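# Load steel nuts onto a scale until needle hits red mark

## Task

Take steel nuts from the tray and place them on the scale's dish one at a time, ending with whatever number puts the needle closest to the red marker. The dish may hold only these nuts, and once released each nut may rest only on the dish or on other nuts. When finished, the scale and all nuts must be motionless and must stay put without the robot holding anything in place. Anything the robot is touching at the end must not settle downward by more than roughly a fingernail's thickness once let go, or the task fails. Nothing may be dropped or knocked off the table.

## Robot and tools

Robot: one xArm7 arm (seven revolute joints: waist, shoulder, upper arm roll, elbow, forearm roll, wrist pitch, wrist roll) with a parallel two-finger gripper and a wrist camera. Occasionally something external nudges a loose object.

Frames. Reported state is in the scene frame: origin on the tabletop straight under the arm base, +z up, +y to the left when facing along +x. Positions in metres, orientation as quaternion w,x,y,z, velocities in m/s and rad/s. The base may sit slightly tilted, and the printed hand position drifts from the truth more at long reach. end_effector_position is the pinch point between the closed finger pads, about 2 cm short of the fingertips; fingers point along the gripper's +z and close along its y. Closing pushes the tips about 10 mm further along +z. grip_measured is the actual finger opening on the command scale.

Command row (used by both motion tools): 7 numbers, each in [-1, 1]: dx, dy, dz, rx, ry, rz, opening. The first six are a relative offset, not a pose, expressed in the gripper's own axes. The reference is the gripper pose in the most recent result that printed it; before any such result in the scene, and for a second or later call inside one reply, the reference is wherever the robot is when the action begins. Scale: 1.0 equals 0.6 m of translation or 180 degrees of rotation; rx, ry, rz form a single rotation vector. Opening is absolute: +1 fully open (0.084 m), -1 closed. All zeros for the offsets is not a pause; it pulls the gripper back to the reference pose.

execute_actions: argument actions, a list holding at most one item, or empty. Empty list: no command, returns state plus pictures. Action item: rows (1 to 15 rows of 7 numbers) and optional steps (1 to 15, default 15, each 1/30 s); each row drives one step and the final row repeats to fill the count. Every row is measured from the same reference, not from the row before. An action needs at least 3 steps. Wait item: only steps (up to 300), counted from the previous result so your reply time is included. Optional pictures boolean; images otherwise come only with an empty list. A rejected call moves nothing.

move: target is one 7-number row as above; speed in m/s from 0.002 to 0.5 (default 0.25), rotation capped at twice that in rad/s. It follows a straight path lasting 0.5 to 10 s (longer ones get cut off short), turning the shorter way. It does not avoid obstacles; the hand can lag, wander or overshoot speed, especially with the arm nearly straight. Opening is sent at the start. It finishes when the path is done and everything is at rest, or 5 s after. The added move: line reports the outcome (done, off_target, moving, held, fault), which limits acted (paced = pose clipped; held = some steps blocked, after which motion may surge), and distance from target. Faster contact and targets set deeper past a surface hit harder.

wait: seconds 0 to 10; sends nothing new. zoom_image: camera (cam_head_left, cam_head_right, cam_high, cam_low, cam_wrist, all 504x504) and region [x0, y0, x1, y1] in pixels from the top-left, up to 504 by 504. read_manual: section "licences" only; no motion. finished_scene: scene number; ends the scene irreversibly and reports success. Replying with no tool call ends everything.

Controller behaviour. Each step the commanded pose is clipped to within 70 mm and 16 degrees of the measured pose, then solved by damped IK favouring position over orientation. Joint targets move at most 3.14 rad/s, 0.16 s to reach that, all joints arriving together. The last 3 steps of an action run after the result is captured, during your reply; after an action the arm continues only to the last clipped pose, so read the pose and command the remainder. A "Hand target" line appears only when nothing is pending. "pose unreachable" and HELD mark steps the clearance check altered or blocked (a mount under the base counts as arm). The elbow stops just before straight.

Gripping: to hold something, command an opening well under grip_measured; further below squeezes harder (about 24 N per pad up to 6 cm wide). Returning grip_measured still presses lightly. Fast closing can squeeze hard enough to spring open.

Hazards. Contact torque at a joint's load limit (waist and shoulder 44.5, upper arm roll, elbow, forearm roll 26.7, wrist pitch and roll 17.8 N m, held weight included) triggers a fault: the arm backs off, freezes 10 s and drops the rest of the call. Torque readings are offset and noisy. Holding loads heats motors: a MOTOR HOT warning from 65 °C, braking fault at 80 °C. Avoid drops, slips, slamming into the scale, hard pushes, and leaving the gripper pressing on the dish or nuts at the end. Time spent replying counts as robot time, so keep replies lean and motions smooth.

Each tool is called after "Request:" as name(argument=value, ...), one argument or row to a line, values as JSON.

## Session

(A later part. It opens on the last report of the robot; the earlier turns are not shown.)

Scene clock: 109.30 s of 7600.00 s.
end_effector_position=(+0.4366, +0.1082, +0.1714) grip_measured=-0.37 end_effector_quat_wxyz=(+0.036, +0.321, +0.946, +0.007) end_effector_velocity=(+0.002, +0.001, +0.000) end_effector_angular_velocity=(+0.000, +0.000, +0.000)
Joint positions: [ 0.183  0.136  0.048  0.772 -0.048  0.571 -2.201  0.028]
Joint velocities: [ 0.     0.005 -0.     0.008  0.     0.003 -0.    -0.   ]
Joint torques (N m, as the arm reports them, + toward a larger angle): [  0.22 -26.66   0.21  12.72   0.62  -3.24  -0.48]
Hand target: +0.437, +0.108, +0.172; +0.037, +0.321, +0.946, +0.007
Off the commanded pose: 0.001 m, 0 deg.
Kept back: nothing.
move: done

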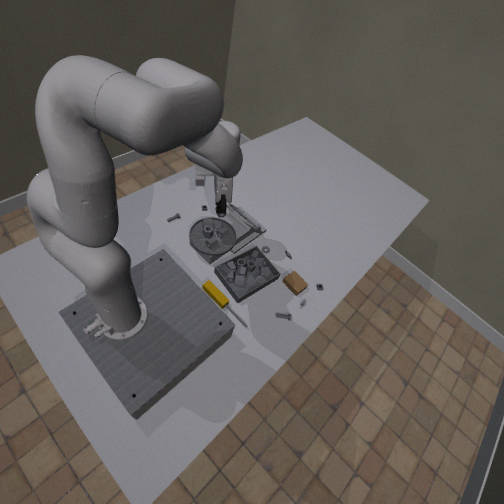

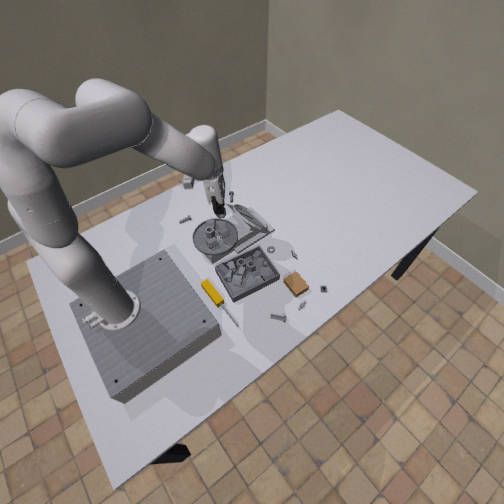

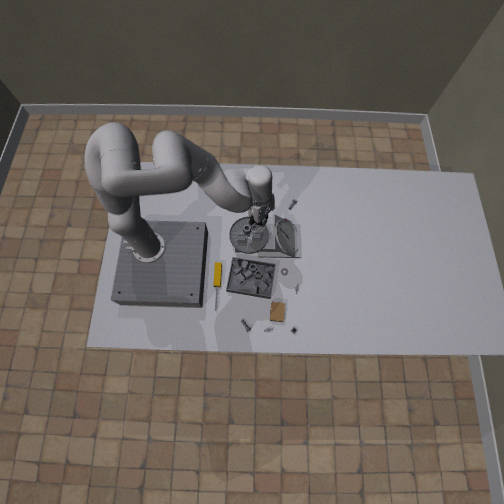

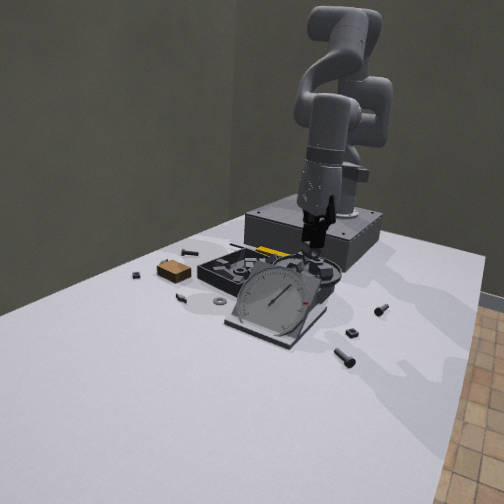

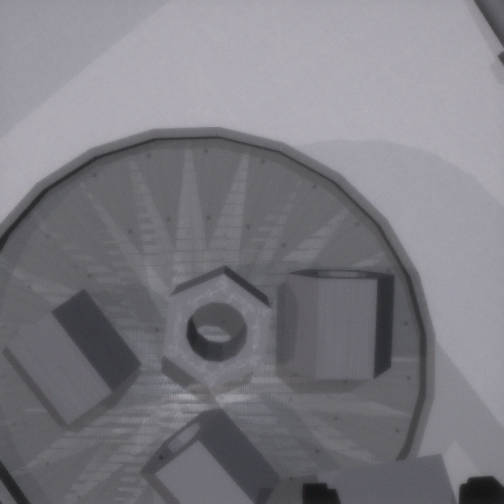

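Request:
move(
  target=[0.143,-0.073,0,0,0,0,-1],
  speed=0.08,
)

Request:
move(
  target=[0,0,0.075,0,0,0,-1],
  speed=0.025,
)

Request:
zoom_image(
  camera="cam_low",
  region=[240,200,400,360],
)

Scene clock: 111.10 s of 7600.00 s.
end_effector_position=(+0.3424, +0.1256, +0.1647) grip_measured=-0.37 end_effector_quat_wxyz=(+0.036, +0.322, +0.946, +0.007) end_effector_velocity=(-0.002, +0.000, -0.000) end_effector_angular_velocity=(-0.000, +0.001, -0.000)
Joint positions: [ 0.242 -0.093  0.103  0.468 -0.035  0.497 -2.095  0.028]
Joint velocities: [ 0.002 -0.005  0.001 -0.006  0.    -0.     0.003 -0.   ]
Joint torques (N m, as the arm reports them, + toward a larger angle): [  0.39 -18.61   0.16  11.79   0.55  -2.99  -0.52]
Hand target: +0.342, +0.126, +0.165; +0.036, +0.321, +0.946, +0.007
Off the commanded pose: 0.001 m, 0 deg.
Kept back: nothing.
move: done

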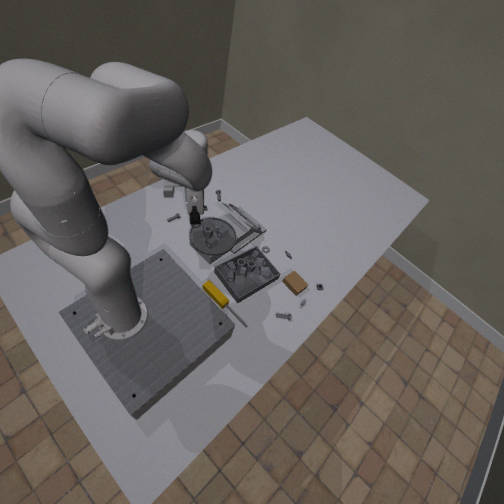

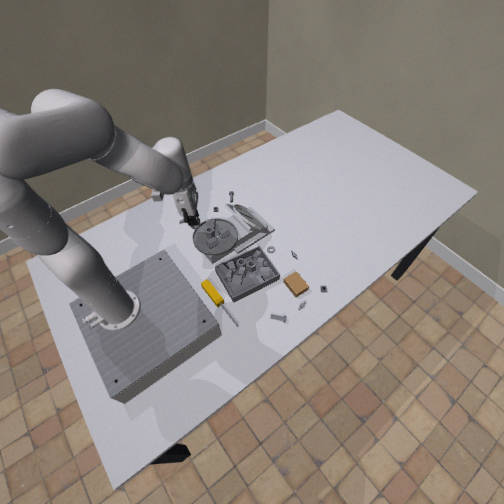

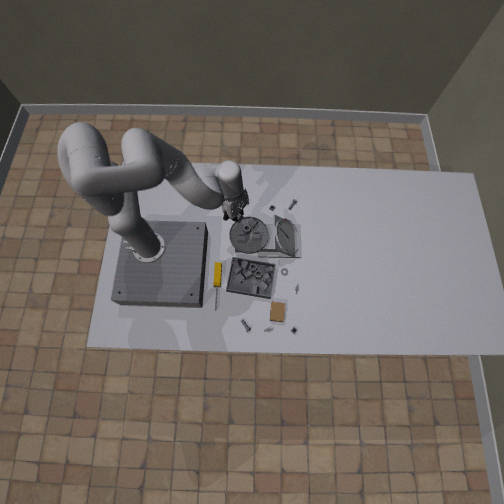

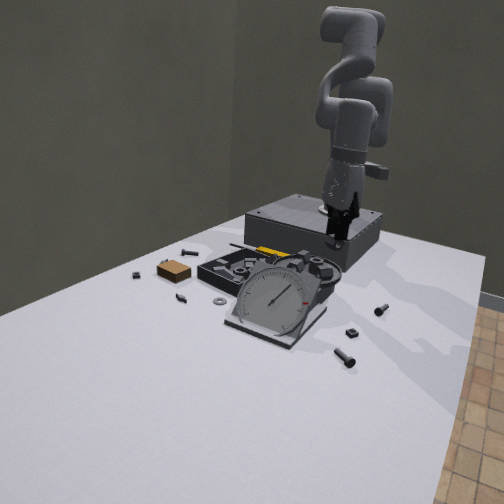

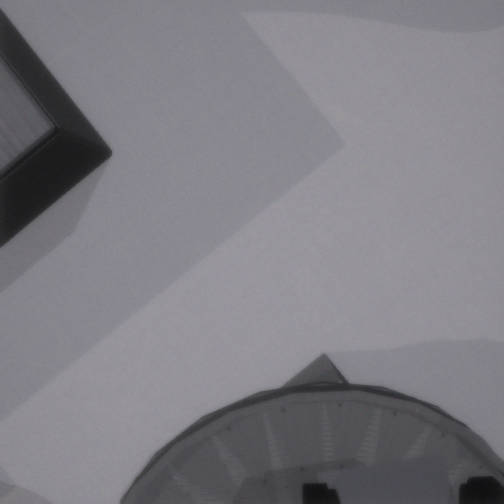

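Scene clock: 113.20 s of 7600.00 s.
end_effector_position=(+0.3457, +0.1252, +0.1198) grip_measured=-0.37 end_effector_quat_wxyz=(+0.036, +0.322, +0.946, +0.007) end_effector_velocity=(+0.001, +0.001, -0.000) end_effector_angular_velocity=(+0.000, -0.002, +0.001)
Joint positions: [ 0.234  0.068  0.095  0.465 -0.096  0.335 -2.051  0.028]
Joint velocities: [ 0.001  0.004 -0.001  0.001 -0.003 -0.004  0.002 -0.   ]
Joint torques (N m, as the arm reports them, + toward a larger angle): [  0.19 -21.17   0.3   10.51   0.48  -3.21  -0.58]
Hand target: +0.346, +0.125, +0.120; +0.036, +0.322, +0.946, +0.007
Off the commanded pose: 0.000 m, 0 deg.
Kept back: nothing.
move: done

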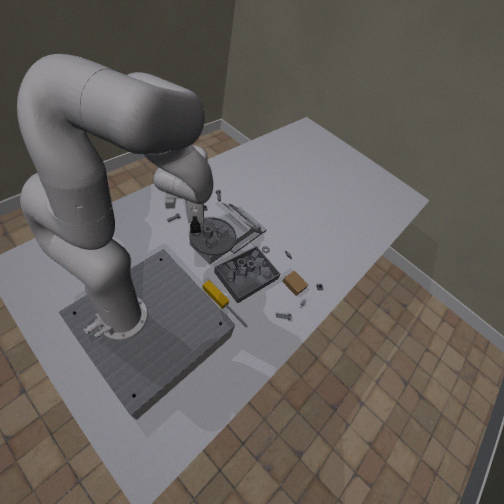

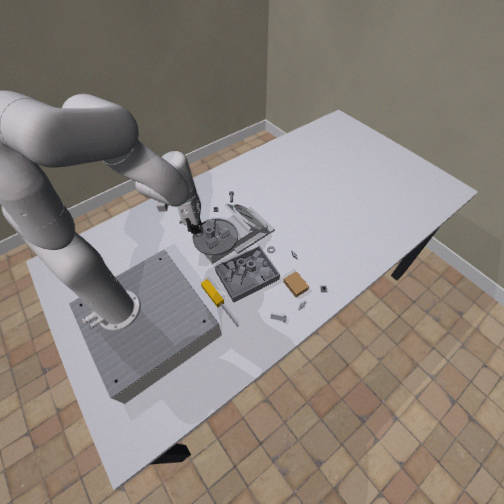

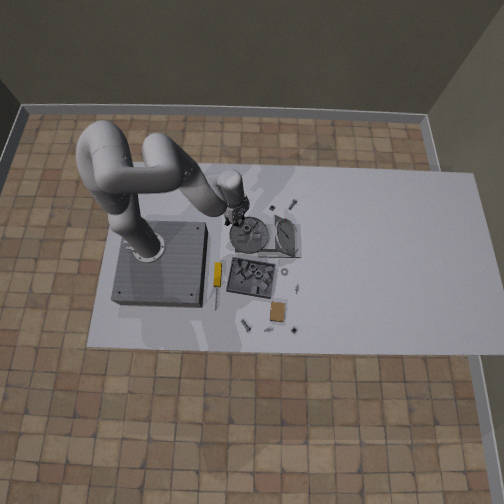

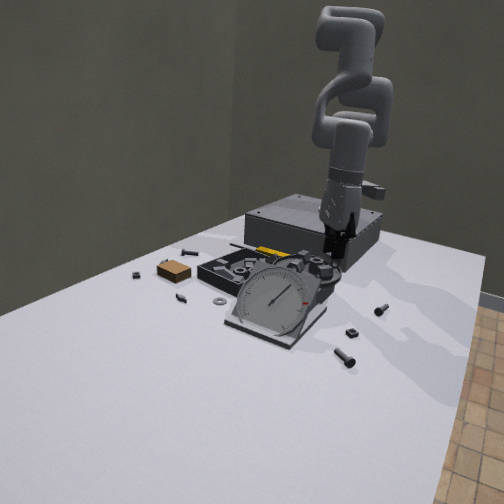

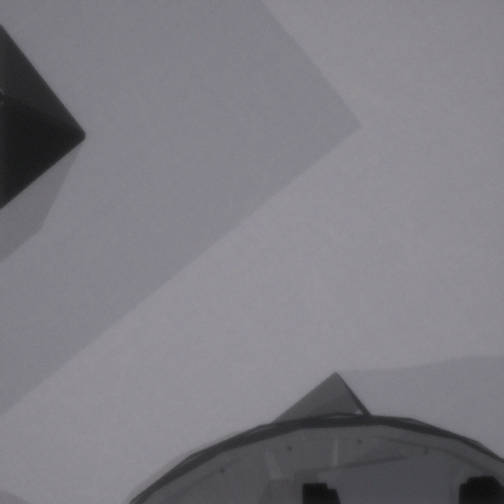

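Region (240, 200, 400, 360) of cam_low's 504x504 image, scaled by 3.150, with more detail than that image has.

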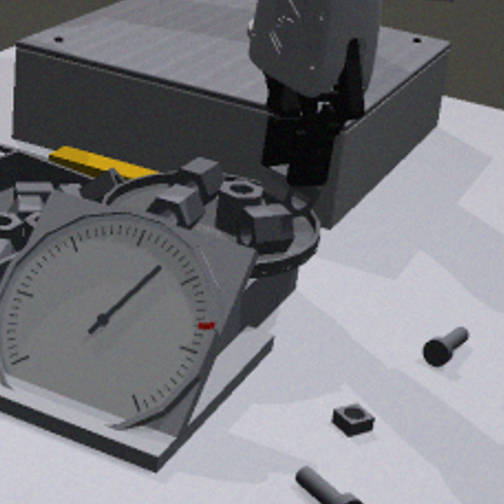

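Request:
move(
  target=[-0.004,0,0.023,0,0,0,-1],
  speed=0.012,
)

Request:
zoom_image(
  camera="cam_low",
  region=[240,200,400,360],
)

Scene clock: 114.80 s of 7600.00 s.
end_effector_position=(+0.3490, +0.1239, +0.1067) grip_measured=-0.36 end_effector_quat_wxyz=(+0.037, +0.321, +0.946, +0.008) end_effector_velocity=(-0.000, -0.001, -0.002) end_effector_angular_velocity=(-0.000, +0.002, -0.004)
Joint positions: [ 0.233  0.122  0.085  0.474 -0.122  0.288 -2.038  0.028]
Joint velocities: [-0.001  0.006 -0.001 -0.    -0.002 -0.005  0.003  0.   ]
Joint torques (N m, as the arm reports them, + toward a larger angle): [ -0.27 -17.99  -0.55   9.1    0.47  -3.11  -0.59]
Hand target: +0.349, +0.124, +0.106; +0.036, +0.322, +0.946, +0.007
Off the commanded pose: 0.001 m, 0 deg.
Kept back: nothing.
move: done

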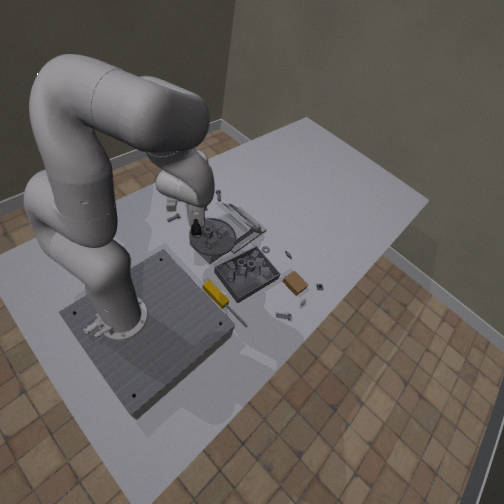

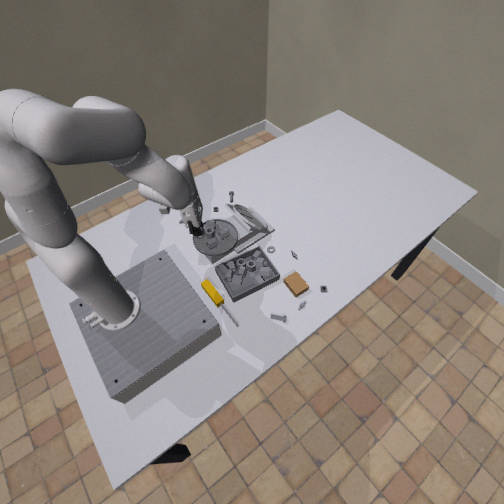

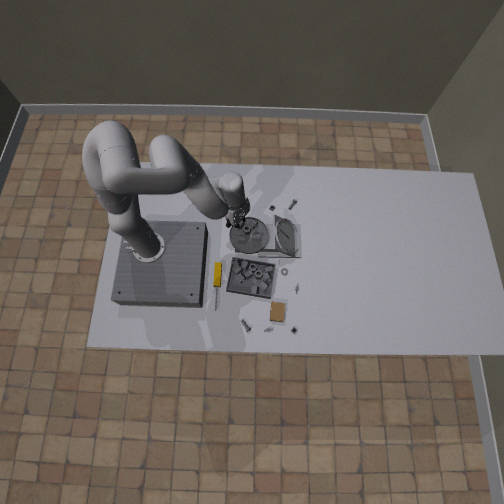

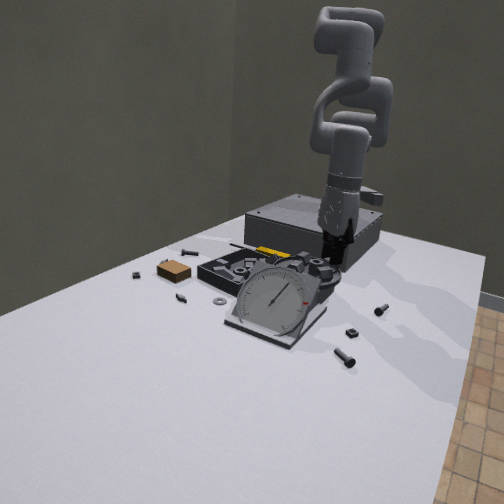

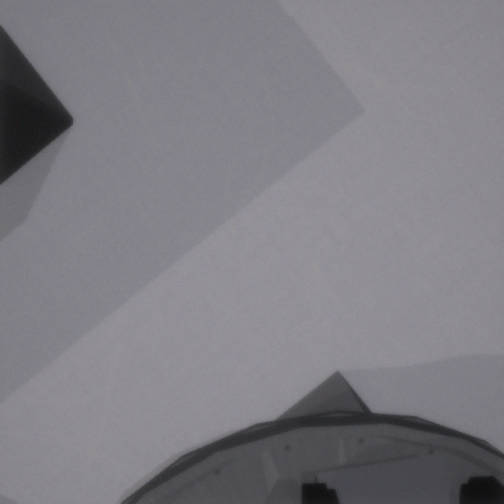

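Region (240, 200, 400, 360) of cam_low's 504x504 image, scaled by 3.150, with more detail than that image has.

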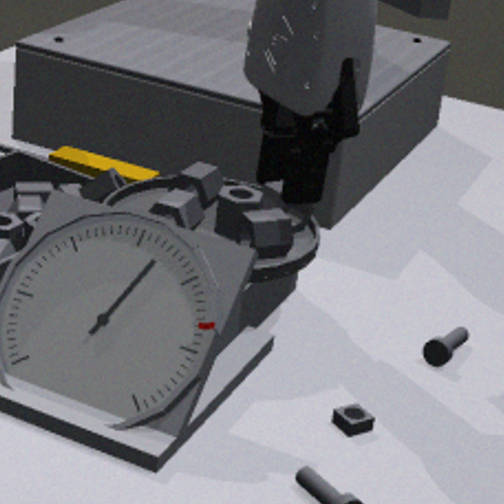

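Some side contact; close enough to the surface. Release.

Request:
move(
  target=[0,0,0,0,0,0,0.0],
)

Request:
move(
  target=[0,0,-0.15,0,0,0,0.0],
  speed=0.08,
)

Request:
move(
  target=[0.1,-0.1,-0.05,0,0,0,0.0],
)

Request:
zoom_image(
  camera="cam_low",
  region=[240,200,400,360],
)

Request:
zoom_image(
  camera="cam_head_right",
  region=[150,180,270,300],
)

Scene clock: 115.73 s of 7600.00 s.
end_effector_position=(+0.3490, +0.1238, +0.1066) grip_measured=-0.01 end_effector_quat_wxyz=(+0.037, +0.321, +0.946, +0.008) end_effector_velocity=(-0.000, +0.000, -0.000) end_effector_angular_velocity=(-0.001, +0.001, +0.002)
Joint positions: [ 0.233  0.122  0.084  0.474 -0.122  0.288 -2.038  0.044]
Joint velocities: [ 0.001  0.001  0.     0.    -0.001  0.001 -0.     0.   ]
Joint torques (N m, as the arm reports them, + toward a larger angle): [  0.59 -21.31   0.5    9.94   0.49  -2.87  -0.6 ]
Hand target: +0.349, +0.124, +0.107; +0.037, +0.321, +0.946, +0.008
Off the commanded pose: 0.000 m, 0 deg.
Kept back: nothing.
move: done

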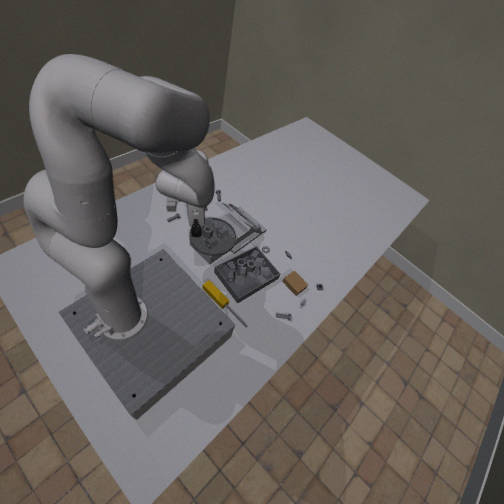

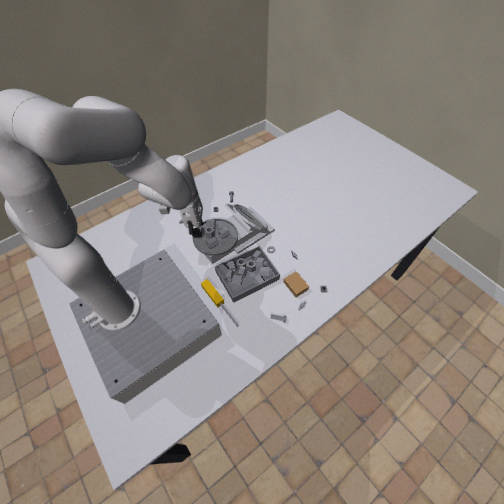

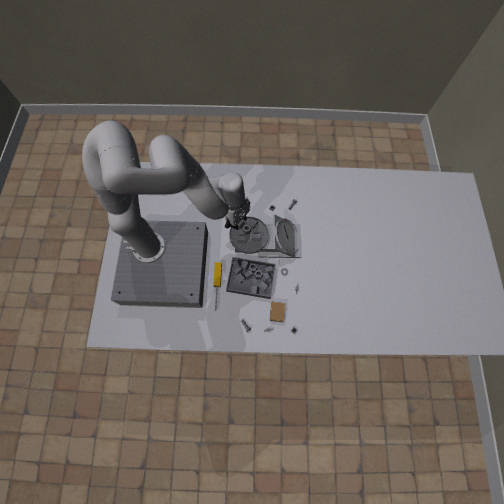

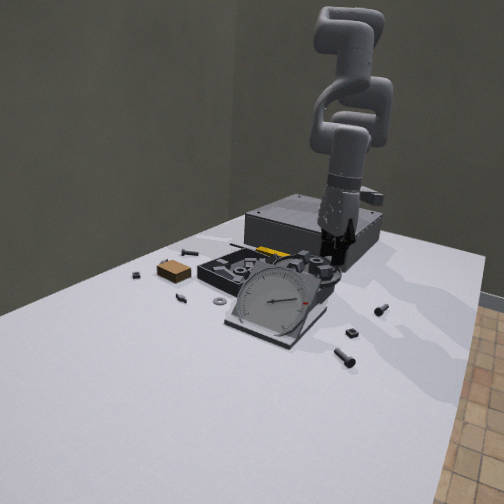

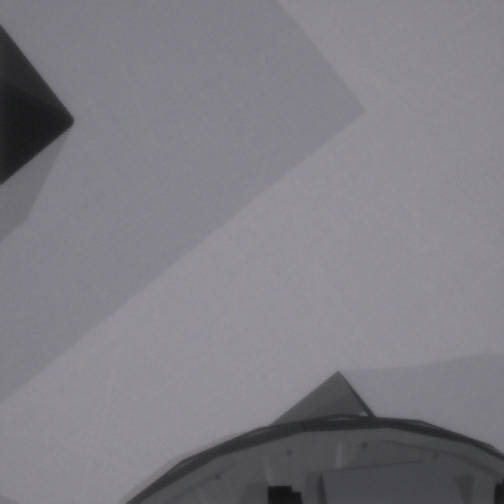

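Scene clock: 117.23 s of 7600.00 s.
end_effector_position=(+0.3422, +0.1247, +0.1963) grip_measured=-0.01 end_effector_quat_wxyz=(+0.037, +0.321, +0.946, +0.007) end_effector_velocity=(+0.000, +0.000, +0.002) end_effector_angular_velocity=(+0.001, -0.001, -0.000)
Joint positions: [ 0.243 -0.187  0.101  0.491 -0.013  0.613 -2.117  0.044]
Joint velocities: [-0.001 -0.004  0.     0.002  0.001  0.005 -0.002 -0.   ]
Joint torques (N m, as the arm reports them, + toward a larger angle): [  0.23 -16.84  -0.26  12.82   0.52  -2.87  -0.63]
Hand target: +0.342, +0.125, +0.197; +0.037, +0.321, +0.946, +0.008
Off the commanded pose: 0.000 m, 0 deg.
Kept back: nothing.
move: done

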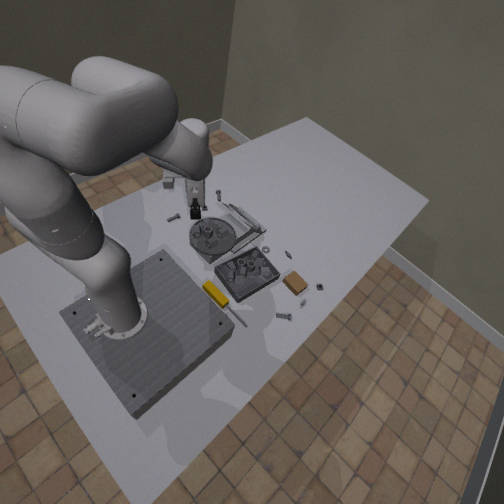

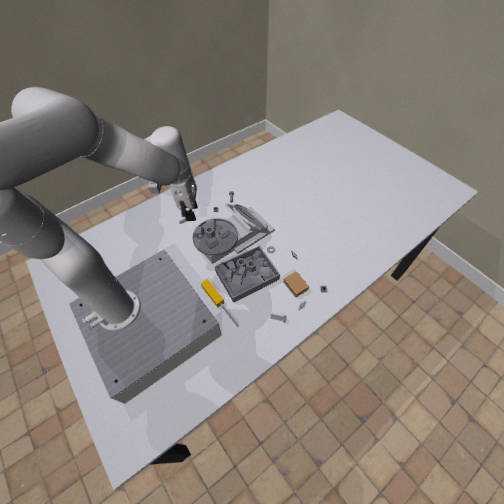

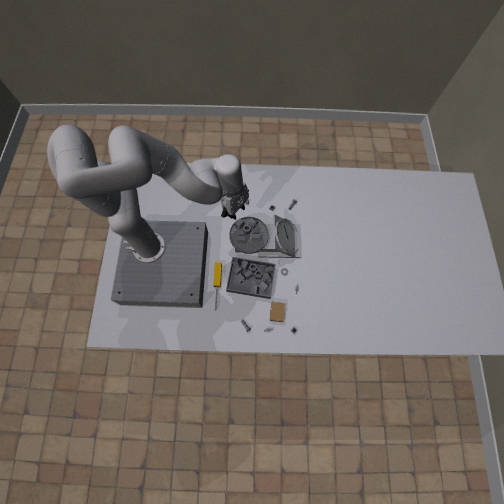

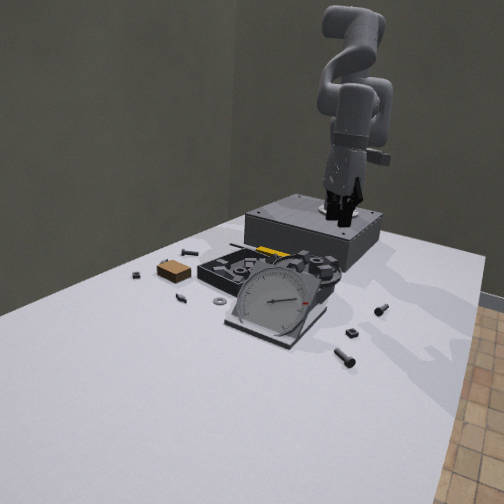

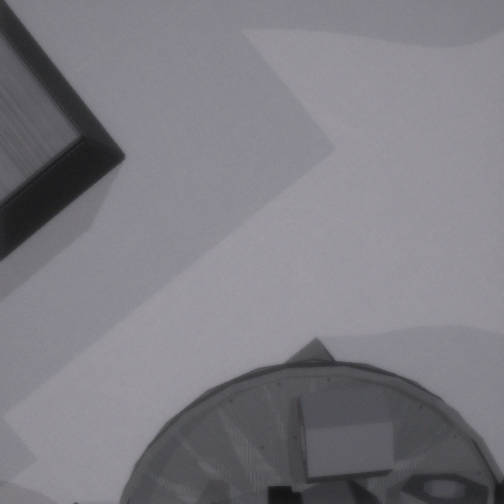

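Scene clock: 118.23 s of 7600.00 s.
end_effector_position=(+0.2561, +0.1138, +0.2203) grip_measured=-0.01 end_effector_quat_wxyz=(+0.036, +0.321, +0.946, +0.007) end_effector_velocity=(-0.001, -0.000, +0.001) end_effector_angular_velocity=(+0.001, -0.002, -0.000)
Joint positions: [ 0.307 -0.591  0.122  0.258  0.053  0.785 -2.096  0.044]
Joint velocities: [ 0.001 -0.007  0.    -0.003  0.001  0.002  0.001 -0.   ]
Joint torques (N m, as the arm reports them, + toward a larger angle): [ 0.26 -6.84 -0.29 13.84  0.5  -2.89 -0.62]
Hand target: +0.256, +0.114, +0.221; +0.037, +0.321, +0.946, +0.008
Off the commanded pose: 0.000 m, 0 deg.
Kept back: nothing.
move: done

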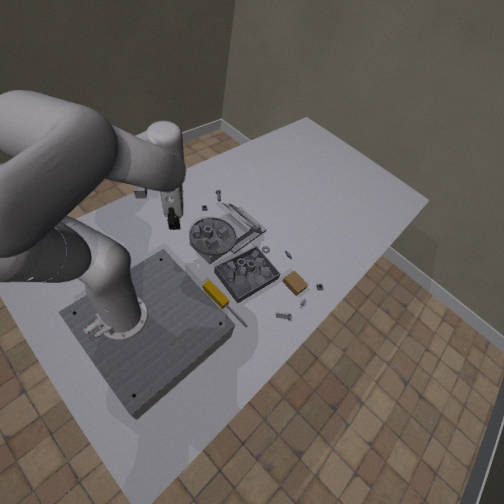

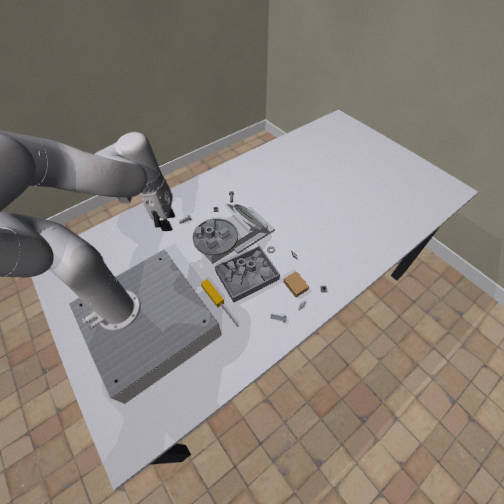

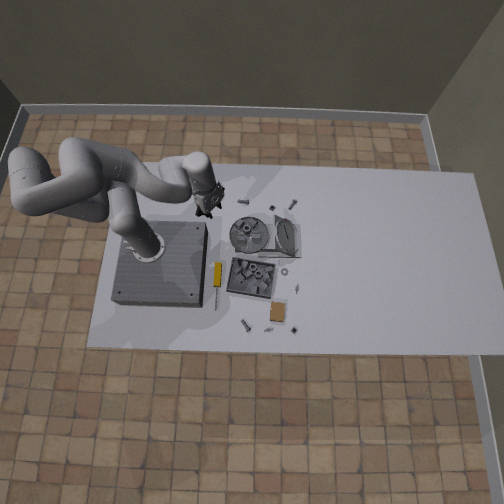

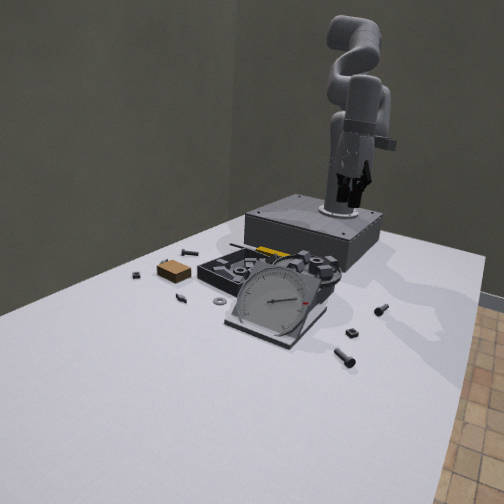

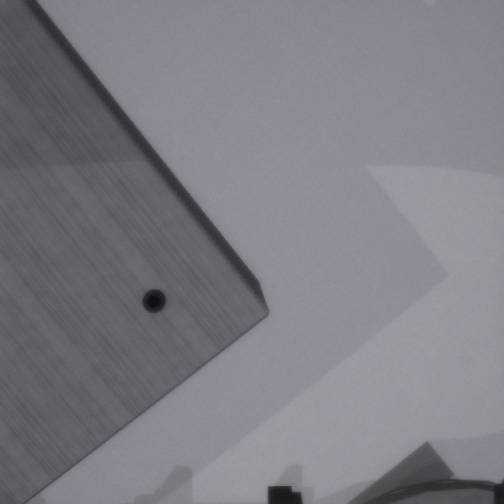

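Region (240, 200, 400, 360) of cam_low's 504x504 image, scaled by 3.150, with more detail than that image has.

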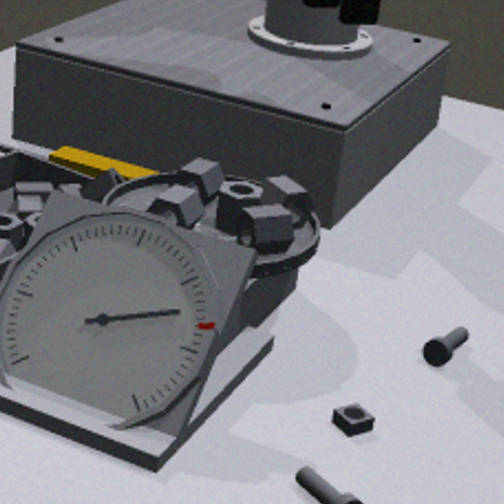

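Region (150, 180, 270, 300) of cam_head_right's 504x504 image, scaled by 4.200, with more detail than that image has.

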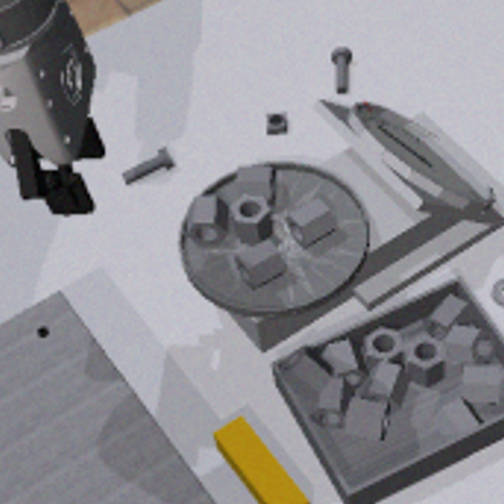

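Needle is just short of the marker, and another nut would overshoot by more.

Request:
finished_scene(
  scene=2,
)

The scene is finished: the task was done.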